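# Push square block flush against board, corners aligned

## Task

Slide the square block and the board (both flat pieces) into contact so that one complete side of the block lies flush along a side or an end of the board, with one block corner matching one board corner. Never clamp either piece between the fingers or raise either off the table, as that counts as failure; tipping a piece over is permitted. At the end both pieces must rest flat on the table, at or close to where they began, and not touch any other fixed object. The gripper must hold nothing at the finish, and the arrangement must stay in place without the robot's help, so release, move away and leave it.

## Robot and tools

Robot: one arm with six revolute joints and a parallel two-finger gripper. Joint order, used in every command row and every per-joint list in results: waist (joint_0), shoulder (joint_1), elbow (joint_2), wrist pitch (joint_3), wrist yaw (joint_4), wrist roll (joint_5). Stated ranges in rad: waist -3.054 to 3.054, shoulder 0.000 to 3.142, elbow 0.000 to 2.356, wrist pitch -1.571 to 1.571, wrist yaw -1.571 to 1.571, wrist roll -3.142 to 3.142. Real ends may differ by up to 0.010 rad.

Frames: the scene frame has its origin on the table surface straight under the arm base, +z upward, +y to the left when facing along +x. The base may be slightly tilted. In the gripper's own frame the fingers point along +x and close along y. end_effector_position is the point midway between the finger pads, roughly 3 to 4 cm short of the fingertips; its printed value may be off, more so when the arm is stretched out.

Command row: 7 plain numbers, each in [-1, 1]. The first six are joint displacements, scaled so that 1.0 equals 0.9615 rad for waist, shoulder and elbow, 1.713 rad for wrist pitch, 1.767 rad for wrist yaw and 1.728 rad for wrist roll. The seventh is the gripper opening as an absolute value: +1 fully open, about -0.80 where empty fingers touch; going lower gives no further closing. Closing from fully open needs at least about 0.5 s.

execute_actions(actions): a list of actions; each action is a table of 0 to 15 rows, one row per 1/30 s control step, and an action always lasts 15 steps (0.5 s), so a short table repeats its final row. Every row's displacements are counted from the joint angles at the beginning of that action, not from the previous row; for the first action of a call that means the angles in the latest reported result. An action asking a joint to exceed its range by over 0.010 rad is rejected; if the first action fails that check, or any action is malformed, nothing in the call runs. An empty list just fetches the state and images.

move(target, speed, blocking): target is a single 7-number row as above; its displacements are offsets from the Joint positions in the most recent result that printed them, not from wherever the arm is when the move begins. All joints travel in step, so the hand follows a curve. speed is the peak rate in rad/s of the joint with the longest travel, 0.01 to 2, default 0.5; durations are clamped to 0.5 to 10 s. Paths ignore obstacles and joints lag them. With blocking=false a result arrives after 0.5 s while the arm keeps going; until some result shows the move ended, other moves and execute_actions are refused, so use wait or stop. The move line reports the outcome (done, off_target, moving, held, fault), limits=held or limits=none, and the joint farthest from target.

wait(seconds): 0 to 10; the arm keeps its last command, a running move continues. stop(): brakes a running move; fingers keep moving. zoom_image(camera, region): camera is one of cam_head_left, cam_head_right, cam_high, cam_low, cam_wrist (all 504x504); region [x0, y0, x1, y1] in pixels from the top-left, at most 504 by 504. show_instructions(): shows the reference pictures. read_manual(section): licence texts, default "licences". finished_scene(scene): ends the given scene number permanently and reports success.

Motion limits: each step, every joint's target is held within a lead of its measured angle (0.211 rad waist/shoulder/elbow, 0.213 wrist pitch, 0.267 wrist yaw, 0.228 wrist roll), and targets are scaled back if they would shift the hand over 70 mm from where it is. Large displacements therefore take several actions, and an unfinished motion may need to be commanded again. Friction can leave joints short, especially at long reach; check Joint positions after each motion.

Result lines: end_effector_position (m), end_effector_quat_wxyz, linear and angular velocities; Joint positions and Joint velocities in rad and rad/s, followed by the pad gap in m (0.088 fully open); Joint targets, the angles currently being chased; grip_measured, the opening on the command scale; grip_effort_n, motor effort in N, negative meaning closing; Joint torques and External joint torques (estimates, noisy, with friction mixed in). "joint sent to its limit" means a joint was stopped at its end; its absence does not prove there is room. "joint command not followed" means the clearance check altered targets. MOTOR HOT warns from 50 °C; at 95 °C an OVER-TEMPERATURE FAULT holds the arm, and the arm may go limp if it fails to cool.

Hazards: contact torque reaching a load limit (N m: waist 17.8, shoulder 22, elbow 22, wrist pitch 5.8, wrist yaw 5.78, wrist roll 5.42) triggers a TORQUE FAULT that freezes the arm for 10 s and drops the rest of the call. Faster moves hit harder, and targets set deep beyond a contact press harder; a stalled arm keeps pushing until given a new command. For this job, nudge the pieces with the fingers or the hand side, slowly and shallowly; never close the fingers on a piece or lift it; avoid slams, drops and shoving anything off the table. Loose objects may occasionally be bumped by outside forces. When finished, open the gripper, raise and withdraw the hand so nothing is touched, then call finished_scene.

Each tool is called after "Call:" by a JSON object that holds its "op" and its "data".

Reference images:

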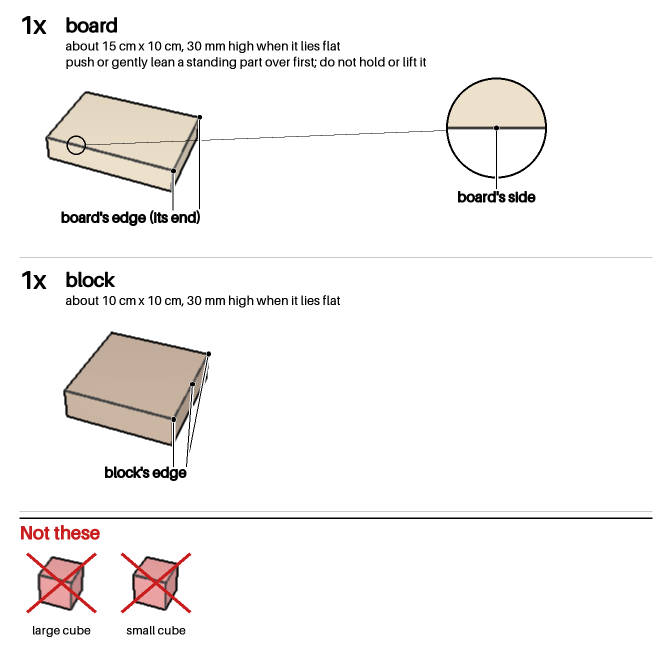

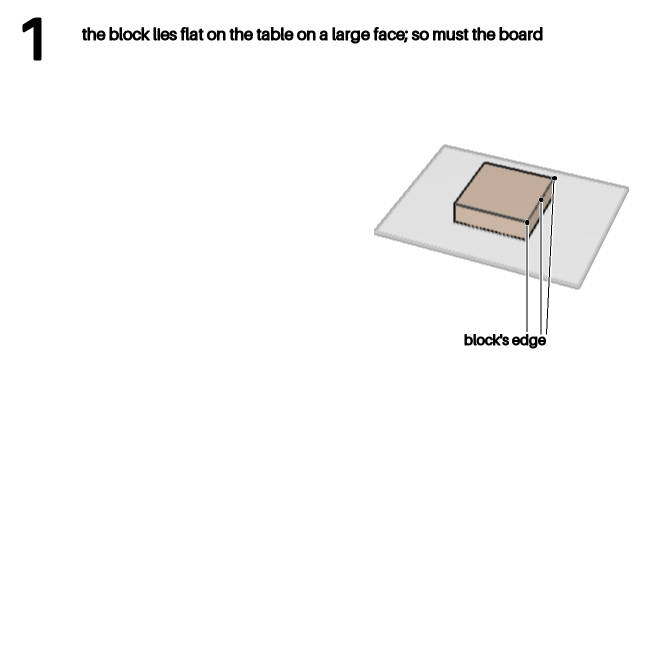

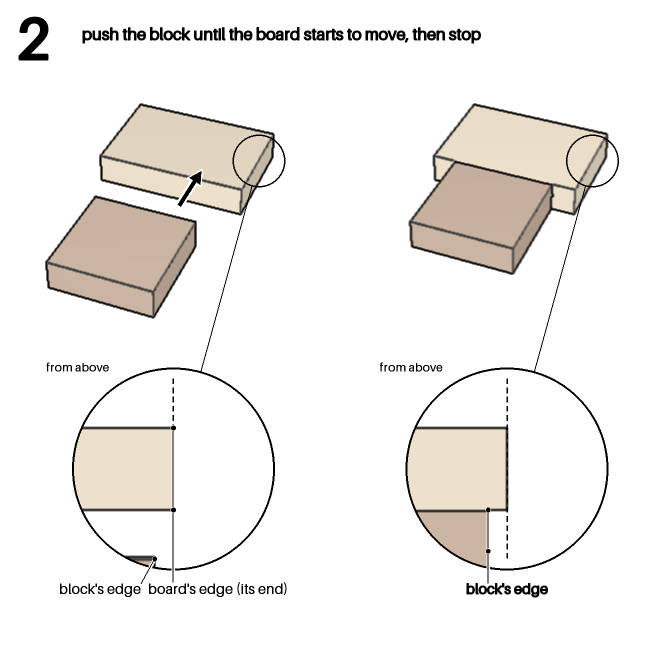

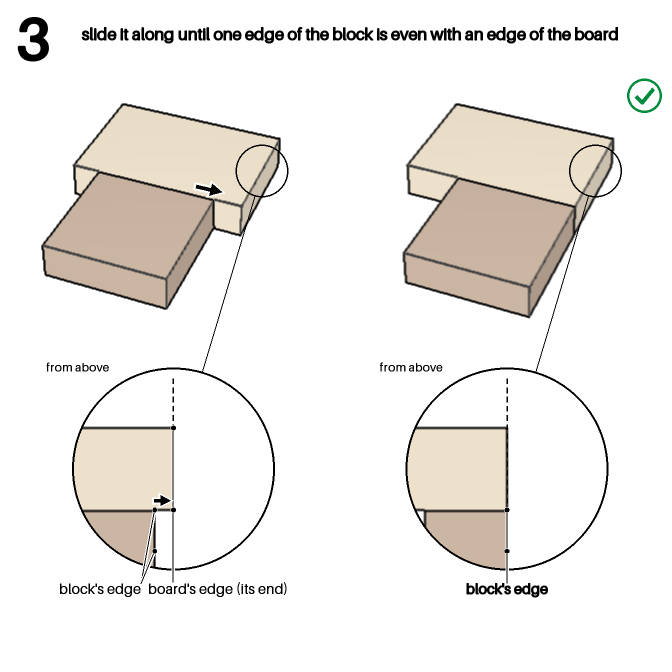

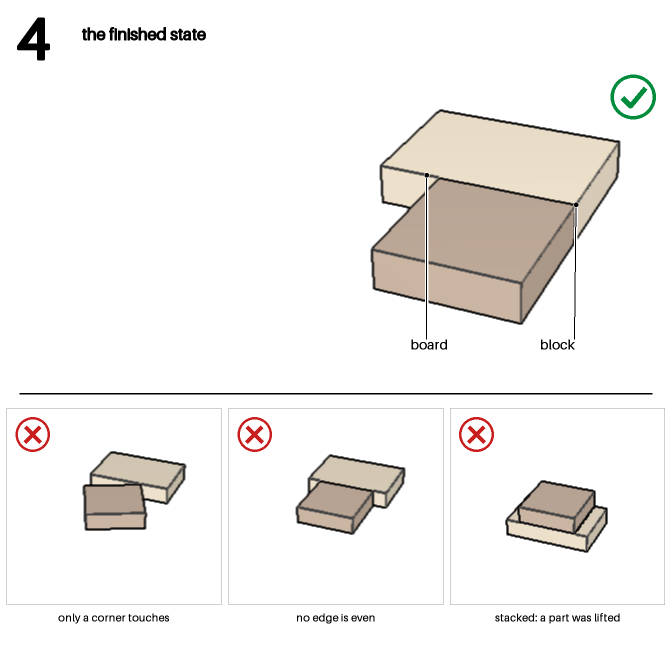

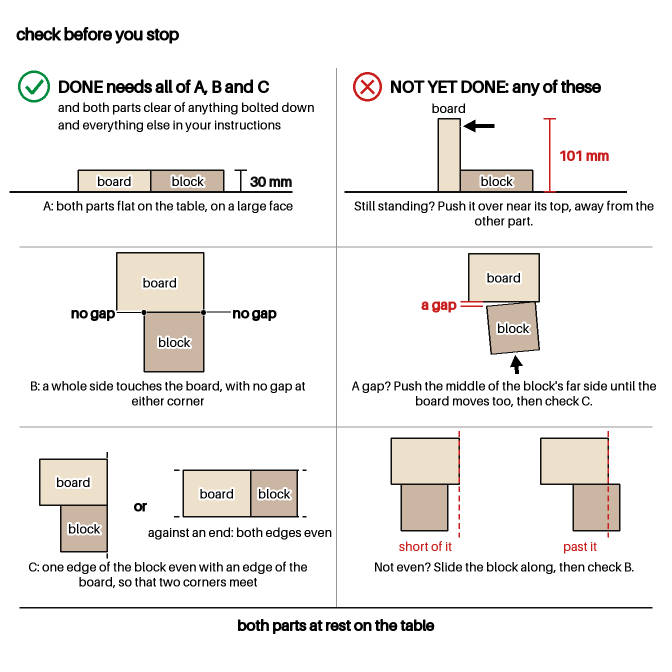

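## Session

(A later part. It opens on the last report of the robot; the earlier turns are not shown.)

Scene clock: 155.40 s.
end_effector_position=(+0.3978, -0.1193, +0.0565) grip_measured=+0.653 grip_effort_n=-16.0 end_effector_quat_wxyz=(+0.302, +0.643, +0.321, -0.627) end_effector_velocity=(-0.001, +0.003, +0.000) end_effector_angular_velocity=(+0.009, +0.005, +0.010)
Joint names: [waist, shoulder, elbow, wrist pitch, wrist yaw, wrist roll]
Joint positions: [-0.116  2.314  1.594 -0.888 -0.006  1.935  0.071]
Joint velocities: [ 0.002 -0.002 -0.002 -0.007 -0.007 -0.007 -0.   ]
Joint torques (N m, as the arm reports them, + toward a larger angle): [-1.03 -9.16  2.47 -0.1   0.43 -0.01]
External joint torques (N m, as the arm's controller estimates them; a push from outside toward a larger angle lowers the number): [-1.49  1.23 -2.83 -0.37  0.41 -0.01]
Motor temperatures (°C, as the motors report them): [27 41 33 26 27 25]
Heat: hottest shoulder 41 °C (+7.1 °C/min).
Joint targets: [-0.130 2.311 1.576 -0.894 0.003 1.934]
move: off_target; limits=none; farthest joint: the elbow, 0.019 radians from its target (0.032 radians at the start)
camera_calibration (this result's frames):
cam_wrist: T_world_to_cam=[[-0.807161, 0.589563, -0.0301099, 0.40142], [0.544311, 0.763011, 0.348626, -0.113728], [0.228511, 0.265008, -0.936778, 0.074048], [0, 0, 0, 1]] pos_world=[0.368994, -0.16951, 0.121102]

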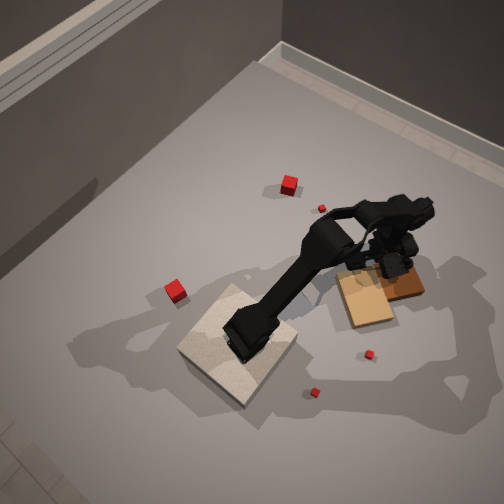

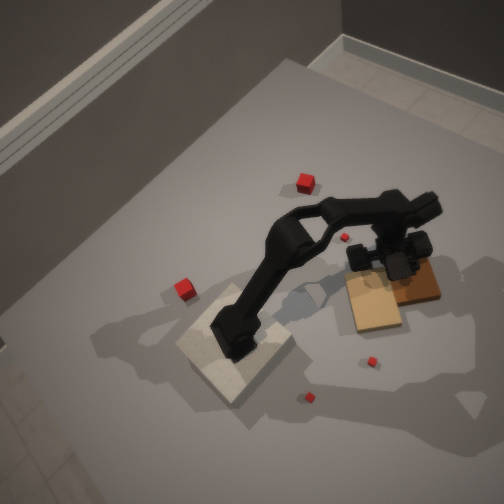

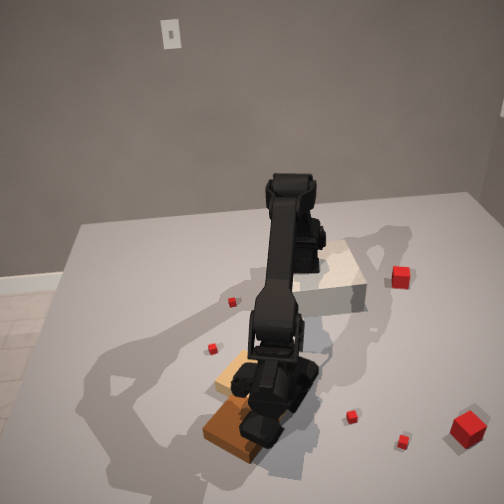

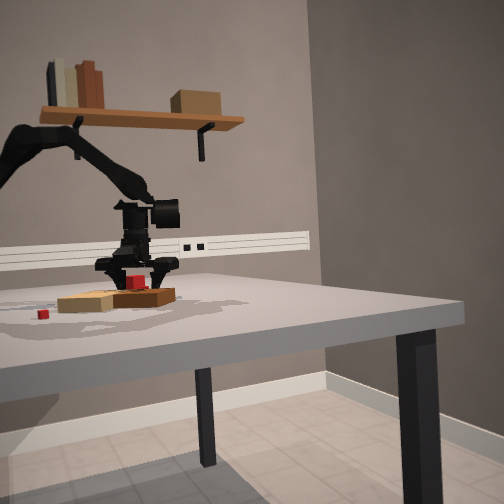

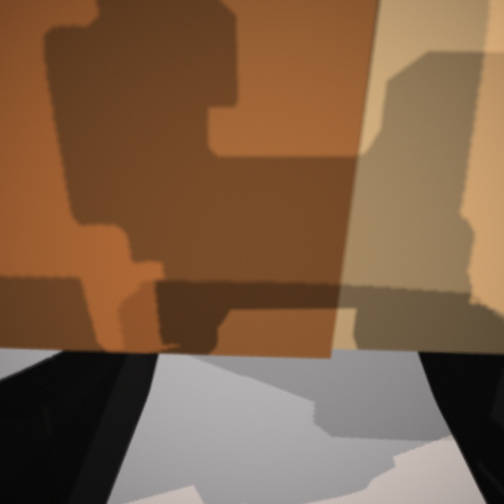

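Call:
{"op": "move", "data": {"target": [-0.01,-0.002,-0.015,-0.003,0.004,0.017,0.65], "speed": 0.03}}

Scene clock: 158.83 s.
end_effector_position=(+0.3981, -0.1190, +0.0565) grip_measured=+0.653 grip_effort_n=-16.0 end_effector_quat_wxyz=(+0.294, +0.646, +0.314, -0.630) end_effector_velocity=(+0.000, +0.002, +0.002) end_effector_angular_velocity=(+0.022, -0.004, -0.010)
Joint names: [waist, shoulder, elbow, wrist pitch, wrist yaw, wrist roll]
Joint positions: [-0.116  2.314  1.594 -0.887 -0.007  1.958  0.071]
Joint velocities: [-0.002 -0.002  0.002 -0.007 -0.022  0.007 -0.   ]
Joint torques (N m, as the arm reports them, + toward a larger angle): [-0.6  -9.08  2.9  -0.09  0.4   0.23]
External joint torques (N m, as the arm's controller estimates them; a push from outside toward a larger angle lowers the number): [-0.92  1.35 -2.42 -0.34  0.37  0.23]
Motor temperatures (°C, as the motors report them): [27 42 33 26 27 25]
Heat: hottest shoulder 42 °C (+7.1 °C/min).
Joint targets: [-0.125 2.312 1.580 -0.893 0.001 1.964]
move: off_target; limits=none; farthest joint: the elbow, 0.014 radians from its target (0.014 radians at the start)
camera_calibration (this result's frames):
cam_wrist: T_world_to_cam=[[-0.793673, 0.607619, -0.0297129, 0.398225], [0.561248, 0.750198, 0.349576, -0.122395], [0.234699, 0.260772, -0.936437, 0.0709419], [0, 0, 0, 1]] pos_world=[0.368105, -0.168648, 0.121051]

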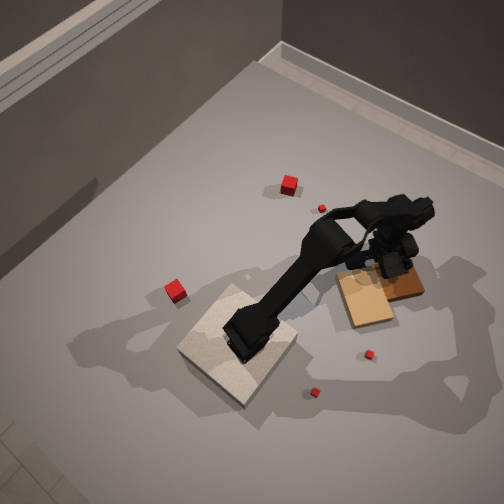

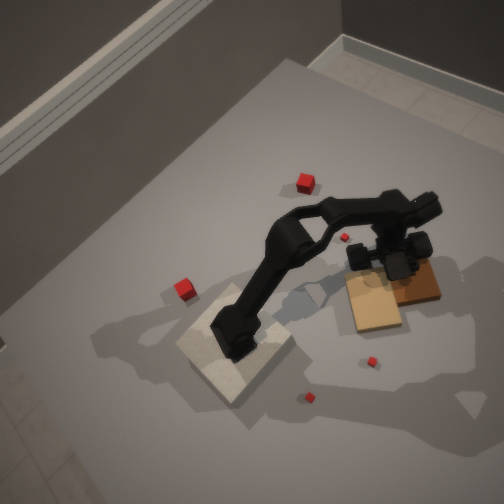

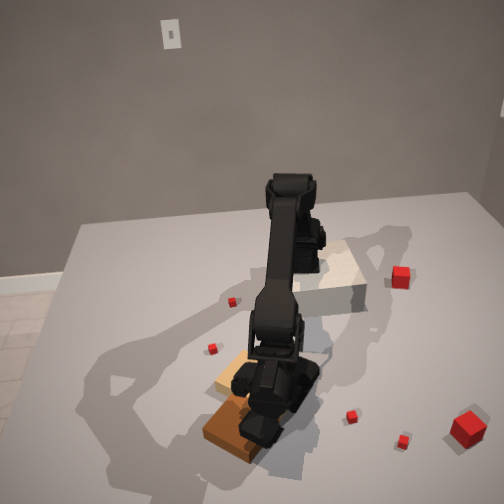

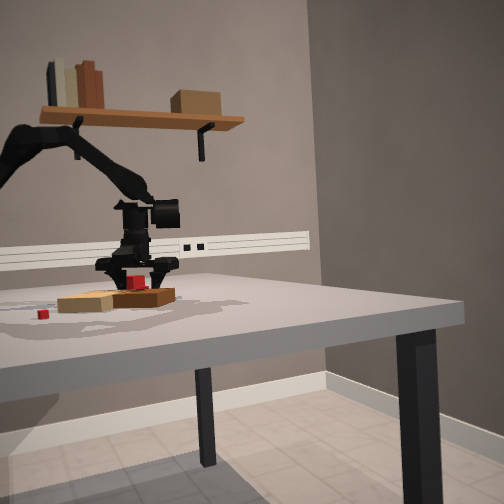

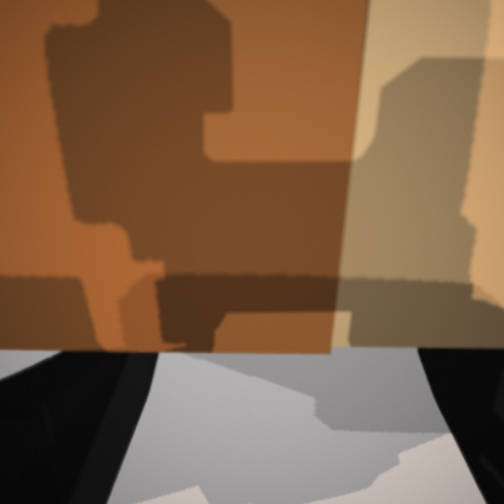

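Call:
{"op": "move", "data": {"target": [-0.012,-0.002,-0.015,-0.003,0.004,0.02,0.65], "speed": 0.04}}

Call:
{"op": "move", "data": {"target": [0.08,-0.2,0.14,-0.17,0.004,0,0.65], "speed": 0.4}}

Call:
{"op": "zoom_image", "data": {"camera": "cam_head_right", "region": [360,245,430,315]}}

Scene clock: 163.20 s.
end_effector_position=(+0.3984, -0.1191, +0.0565) grip_measured=+0.653 grip_effort_n=-16.0 end_effector_quat_wxyz=(+0.285, +0.651, +0.305, -0.634) end_effector_velocity=(+0.003, -0.001, +0.002) end_effector_angular_velocity=(+0.003, -0.014, +0.005)
Joint names: [waist, shoulder, elbow, wrist pitch, wrist yaw, wrist roll]
Joint positions: [-0.116  2.314  1.594 -0.886 -0.008  1.986  0.071]
Joint velocities: [-0.002 -0.002  0.002  0.007 -0.007 -0.007 -0.   ]
Joint torques (N m, as the arm reports them, + toward a larger angle): [-0.75 -9.08  2.89 -0.12  0.4   0.24]
External joint torques (N m, as the arm's controller estimates them; a push from outside toward a larger angle lowers the number): [-1.15  1.33 -2.45 -0.39  0.38  0.24]
Motor temperatures (°C, as the motors report them): [27 42 32 26 27 25]
Heat: hottest shoulder 42 °C (+6.0 °C/min).
Joint targets: [-0.127 2.312 1.580 -0.892 -0.000 1.993]
move: off_target; limits=none; farthest joint: the elbow, 0.014 radians from its target (0.014 radians at the start)
camera_calibration (this result's frames):
cam_wrist: T_world_to_cam=[[-0.775926, 0.630122, -0.0297579, 0.394144], [0.582214, 0.733496, 0.35073, -0.132921], [0.24283, 0.254815, -0.936004, 0.0669163], [0, 0, 0, 1]] pos_world=[0.366966, -0.167913, 0.120982]

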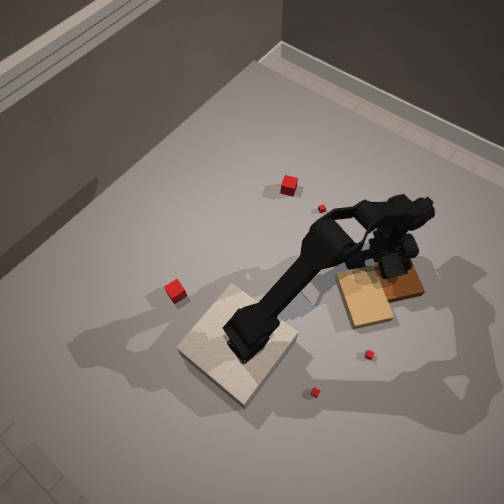

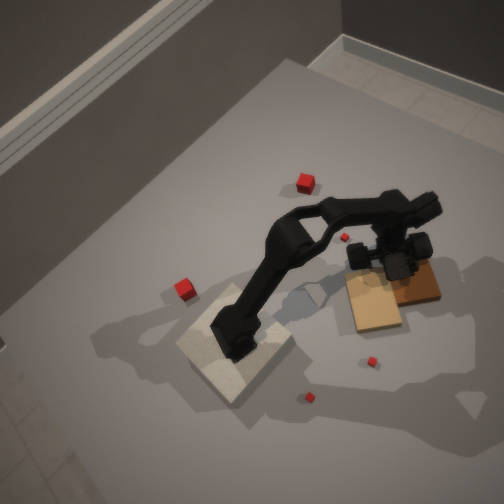

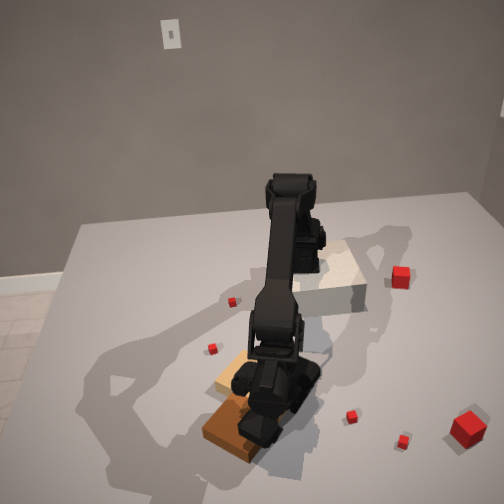

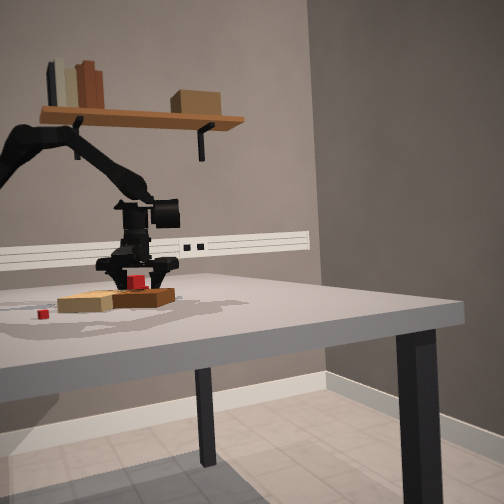

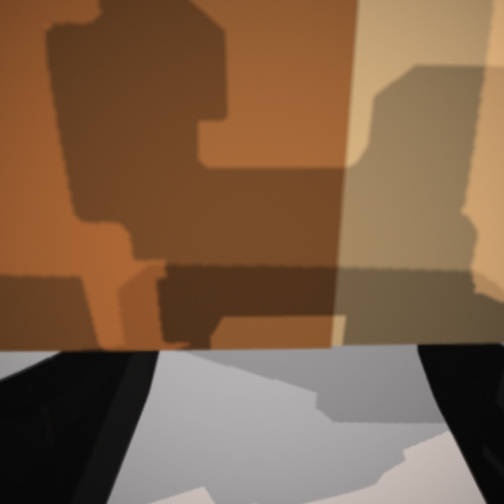

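Scene clock: 164.43 s.
end_effector_position=(+0.3937, -0.0893, +0.1617) grip_measured=+0.653 grip_effort_n=-16.0 end_effector_quat_wxyz=(+0.317, +0.645, +0.321, -0.617) end_effector_velocity=(-0.002, +0.001, +0.000) end_effector_angular_velocity=(+0.024, +0.003, -0.014)
Joint names: [waist, shoulder, elbow, wrist pitch, wrist yaw, wrist roll]
Joint positions: [-0.04   2.128  1.723 -1.175 -0.003  1.986  0.071]
Joint velocities: [-0.007 -0.002 -0.002 -0.007 -0.022  0.007 -0.   ]
Joint torques (N m, as the arm reports them, + toward a larger angle): [ 0.43 -8.99  5.34  0.25  0.14  0.04]
External joint torques (N m, as the arm's controller estimates them; a push from outside toward a larger angle lowers the number): [ 0.2   0.74 -0.5  -0.06  0.1   0.04]
Motor temperatures (°C, as the motors report them): [27 43 33 26 27 25]
Heat: hottest shoulder 43 °C (+7.0 °C/min).
Joint targets: [-0.039 2.122 1.729 -1.177 -0.001 1.986]
move: done; limits=none; farthest joint: the shoulder, 0.006 radians from its target (0.192 radians at the start)
camera_calibration (this result's frames):
cam_wrist: T_world_to_cam=[[-0.819837, 0.56956, -0.0588909, 0.391514], [0.516411, 0.779901, 0.353659, -0.159331], [0.247359, 0.259531, -0.933519, 0.157143], [0, 0, 0, 1]] pos_world=[0.364387, -0.139512, 0.226101]

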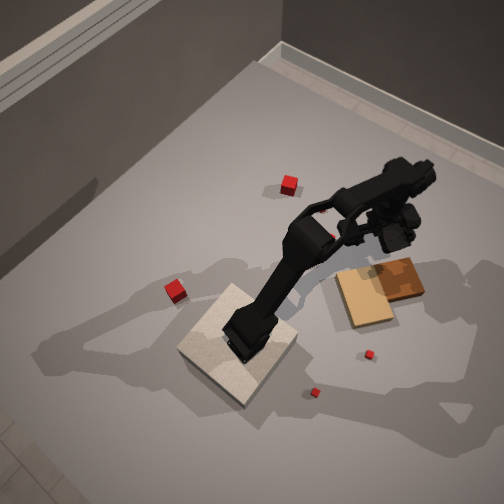

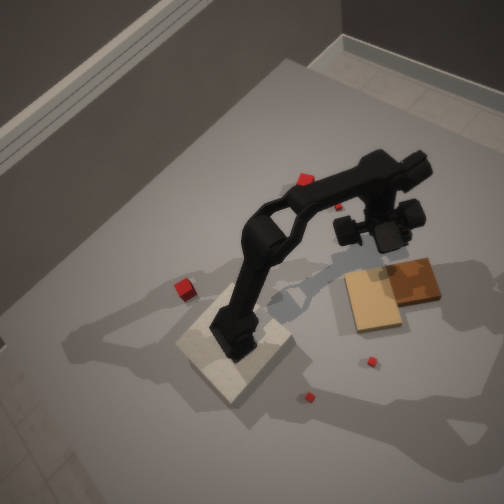

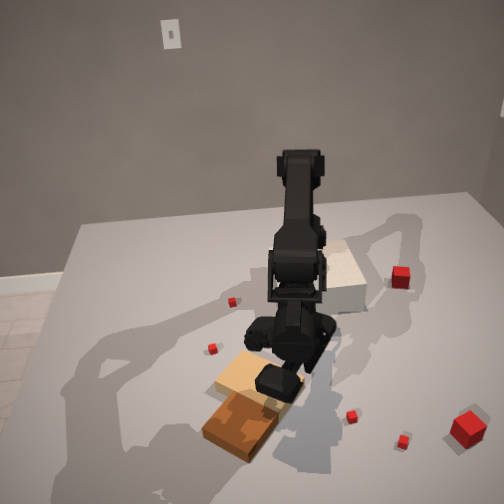

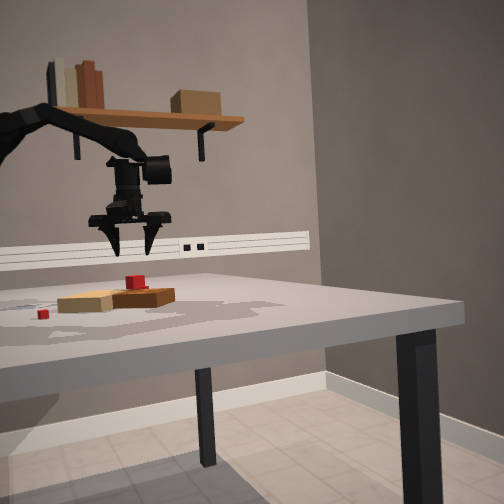

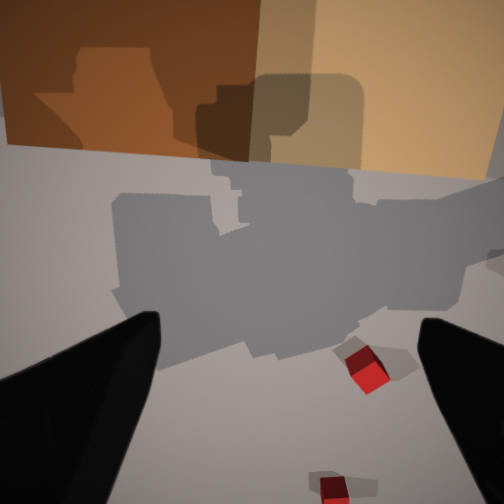

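Region (360, 245, 430, 315) of cam_head_right's 504x504 image, scaled by 7.200, with more detail than that image has.

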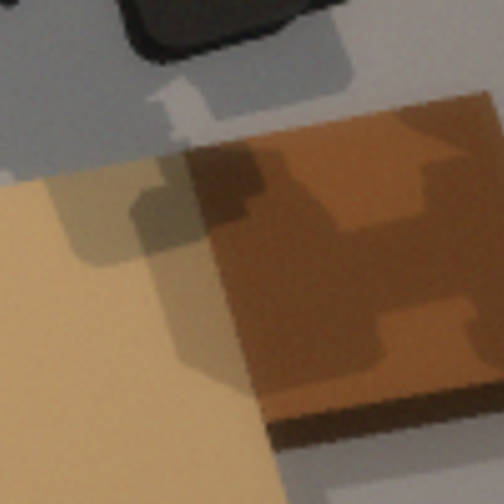

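Call:
{"op": "zoom_image", "data": {"camera": "cam_high", "region": [215,370,285,440]}}

Region (215, 370, 285, 440) of cam_high's 504x504 image, scaled by 7.200, with more detail than that image has.

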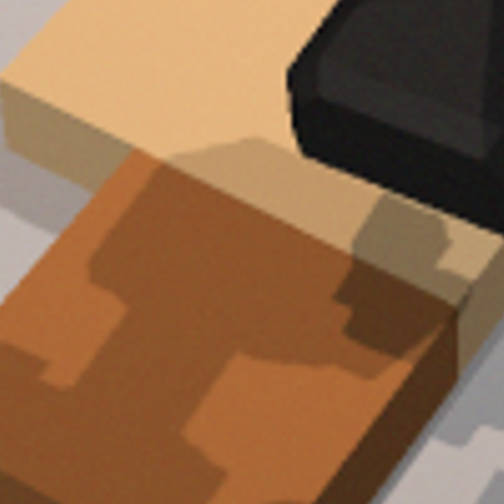

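Call:
{"op": "finished_scene", "data": {"scene": 1}}

The scene is finished: the task was done.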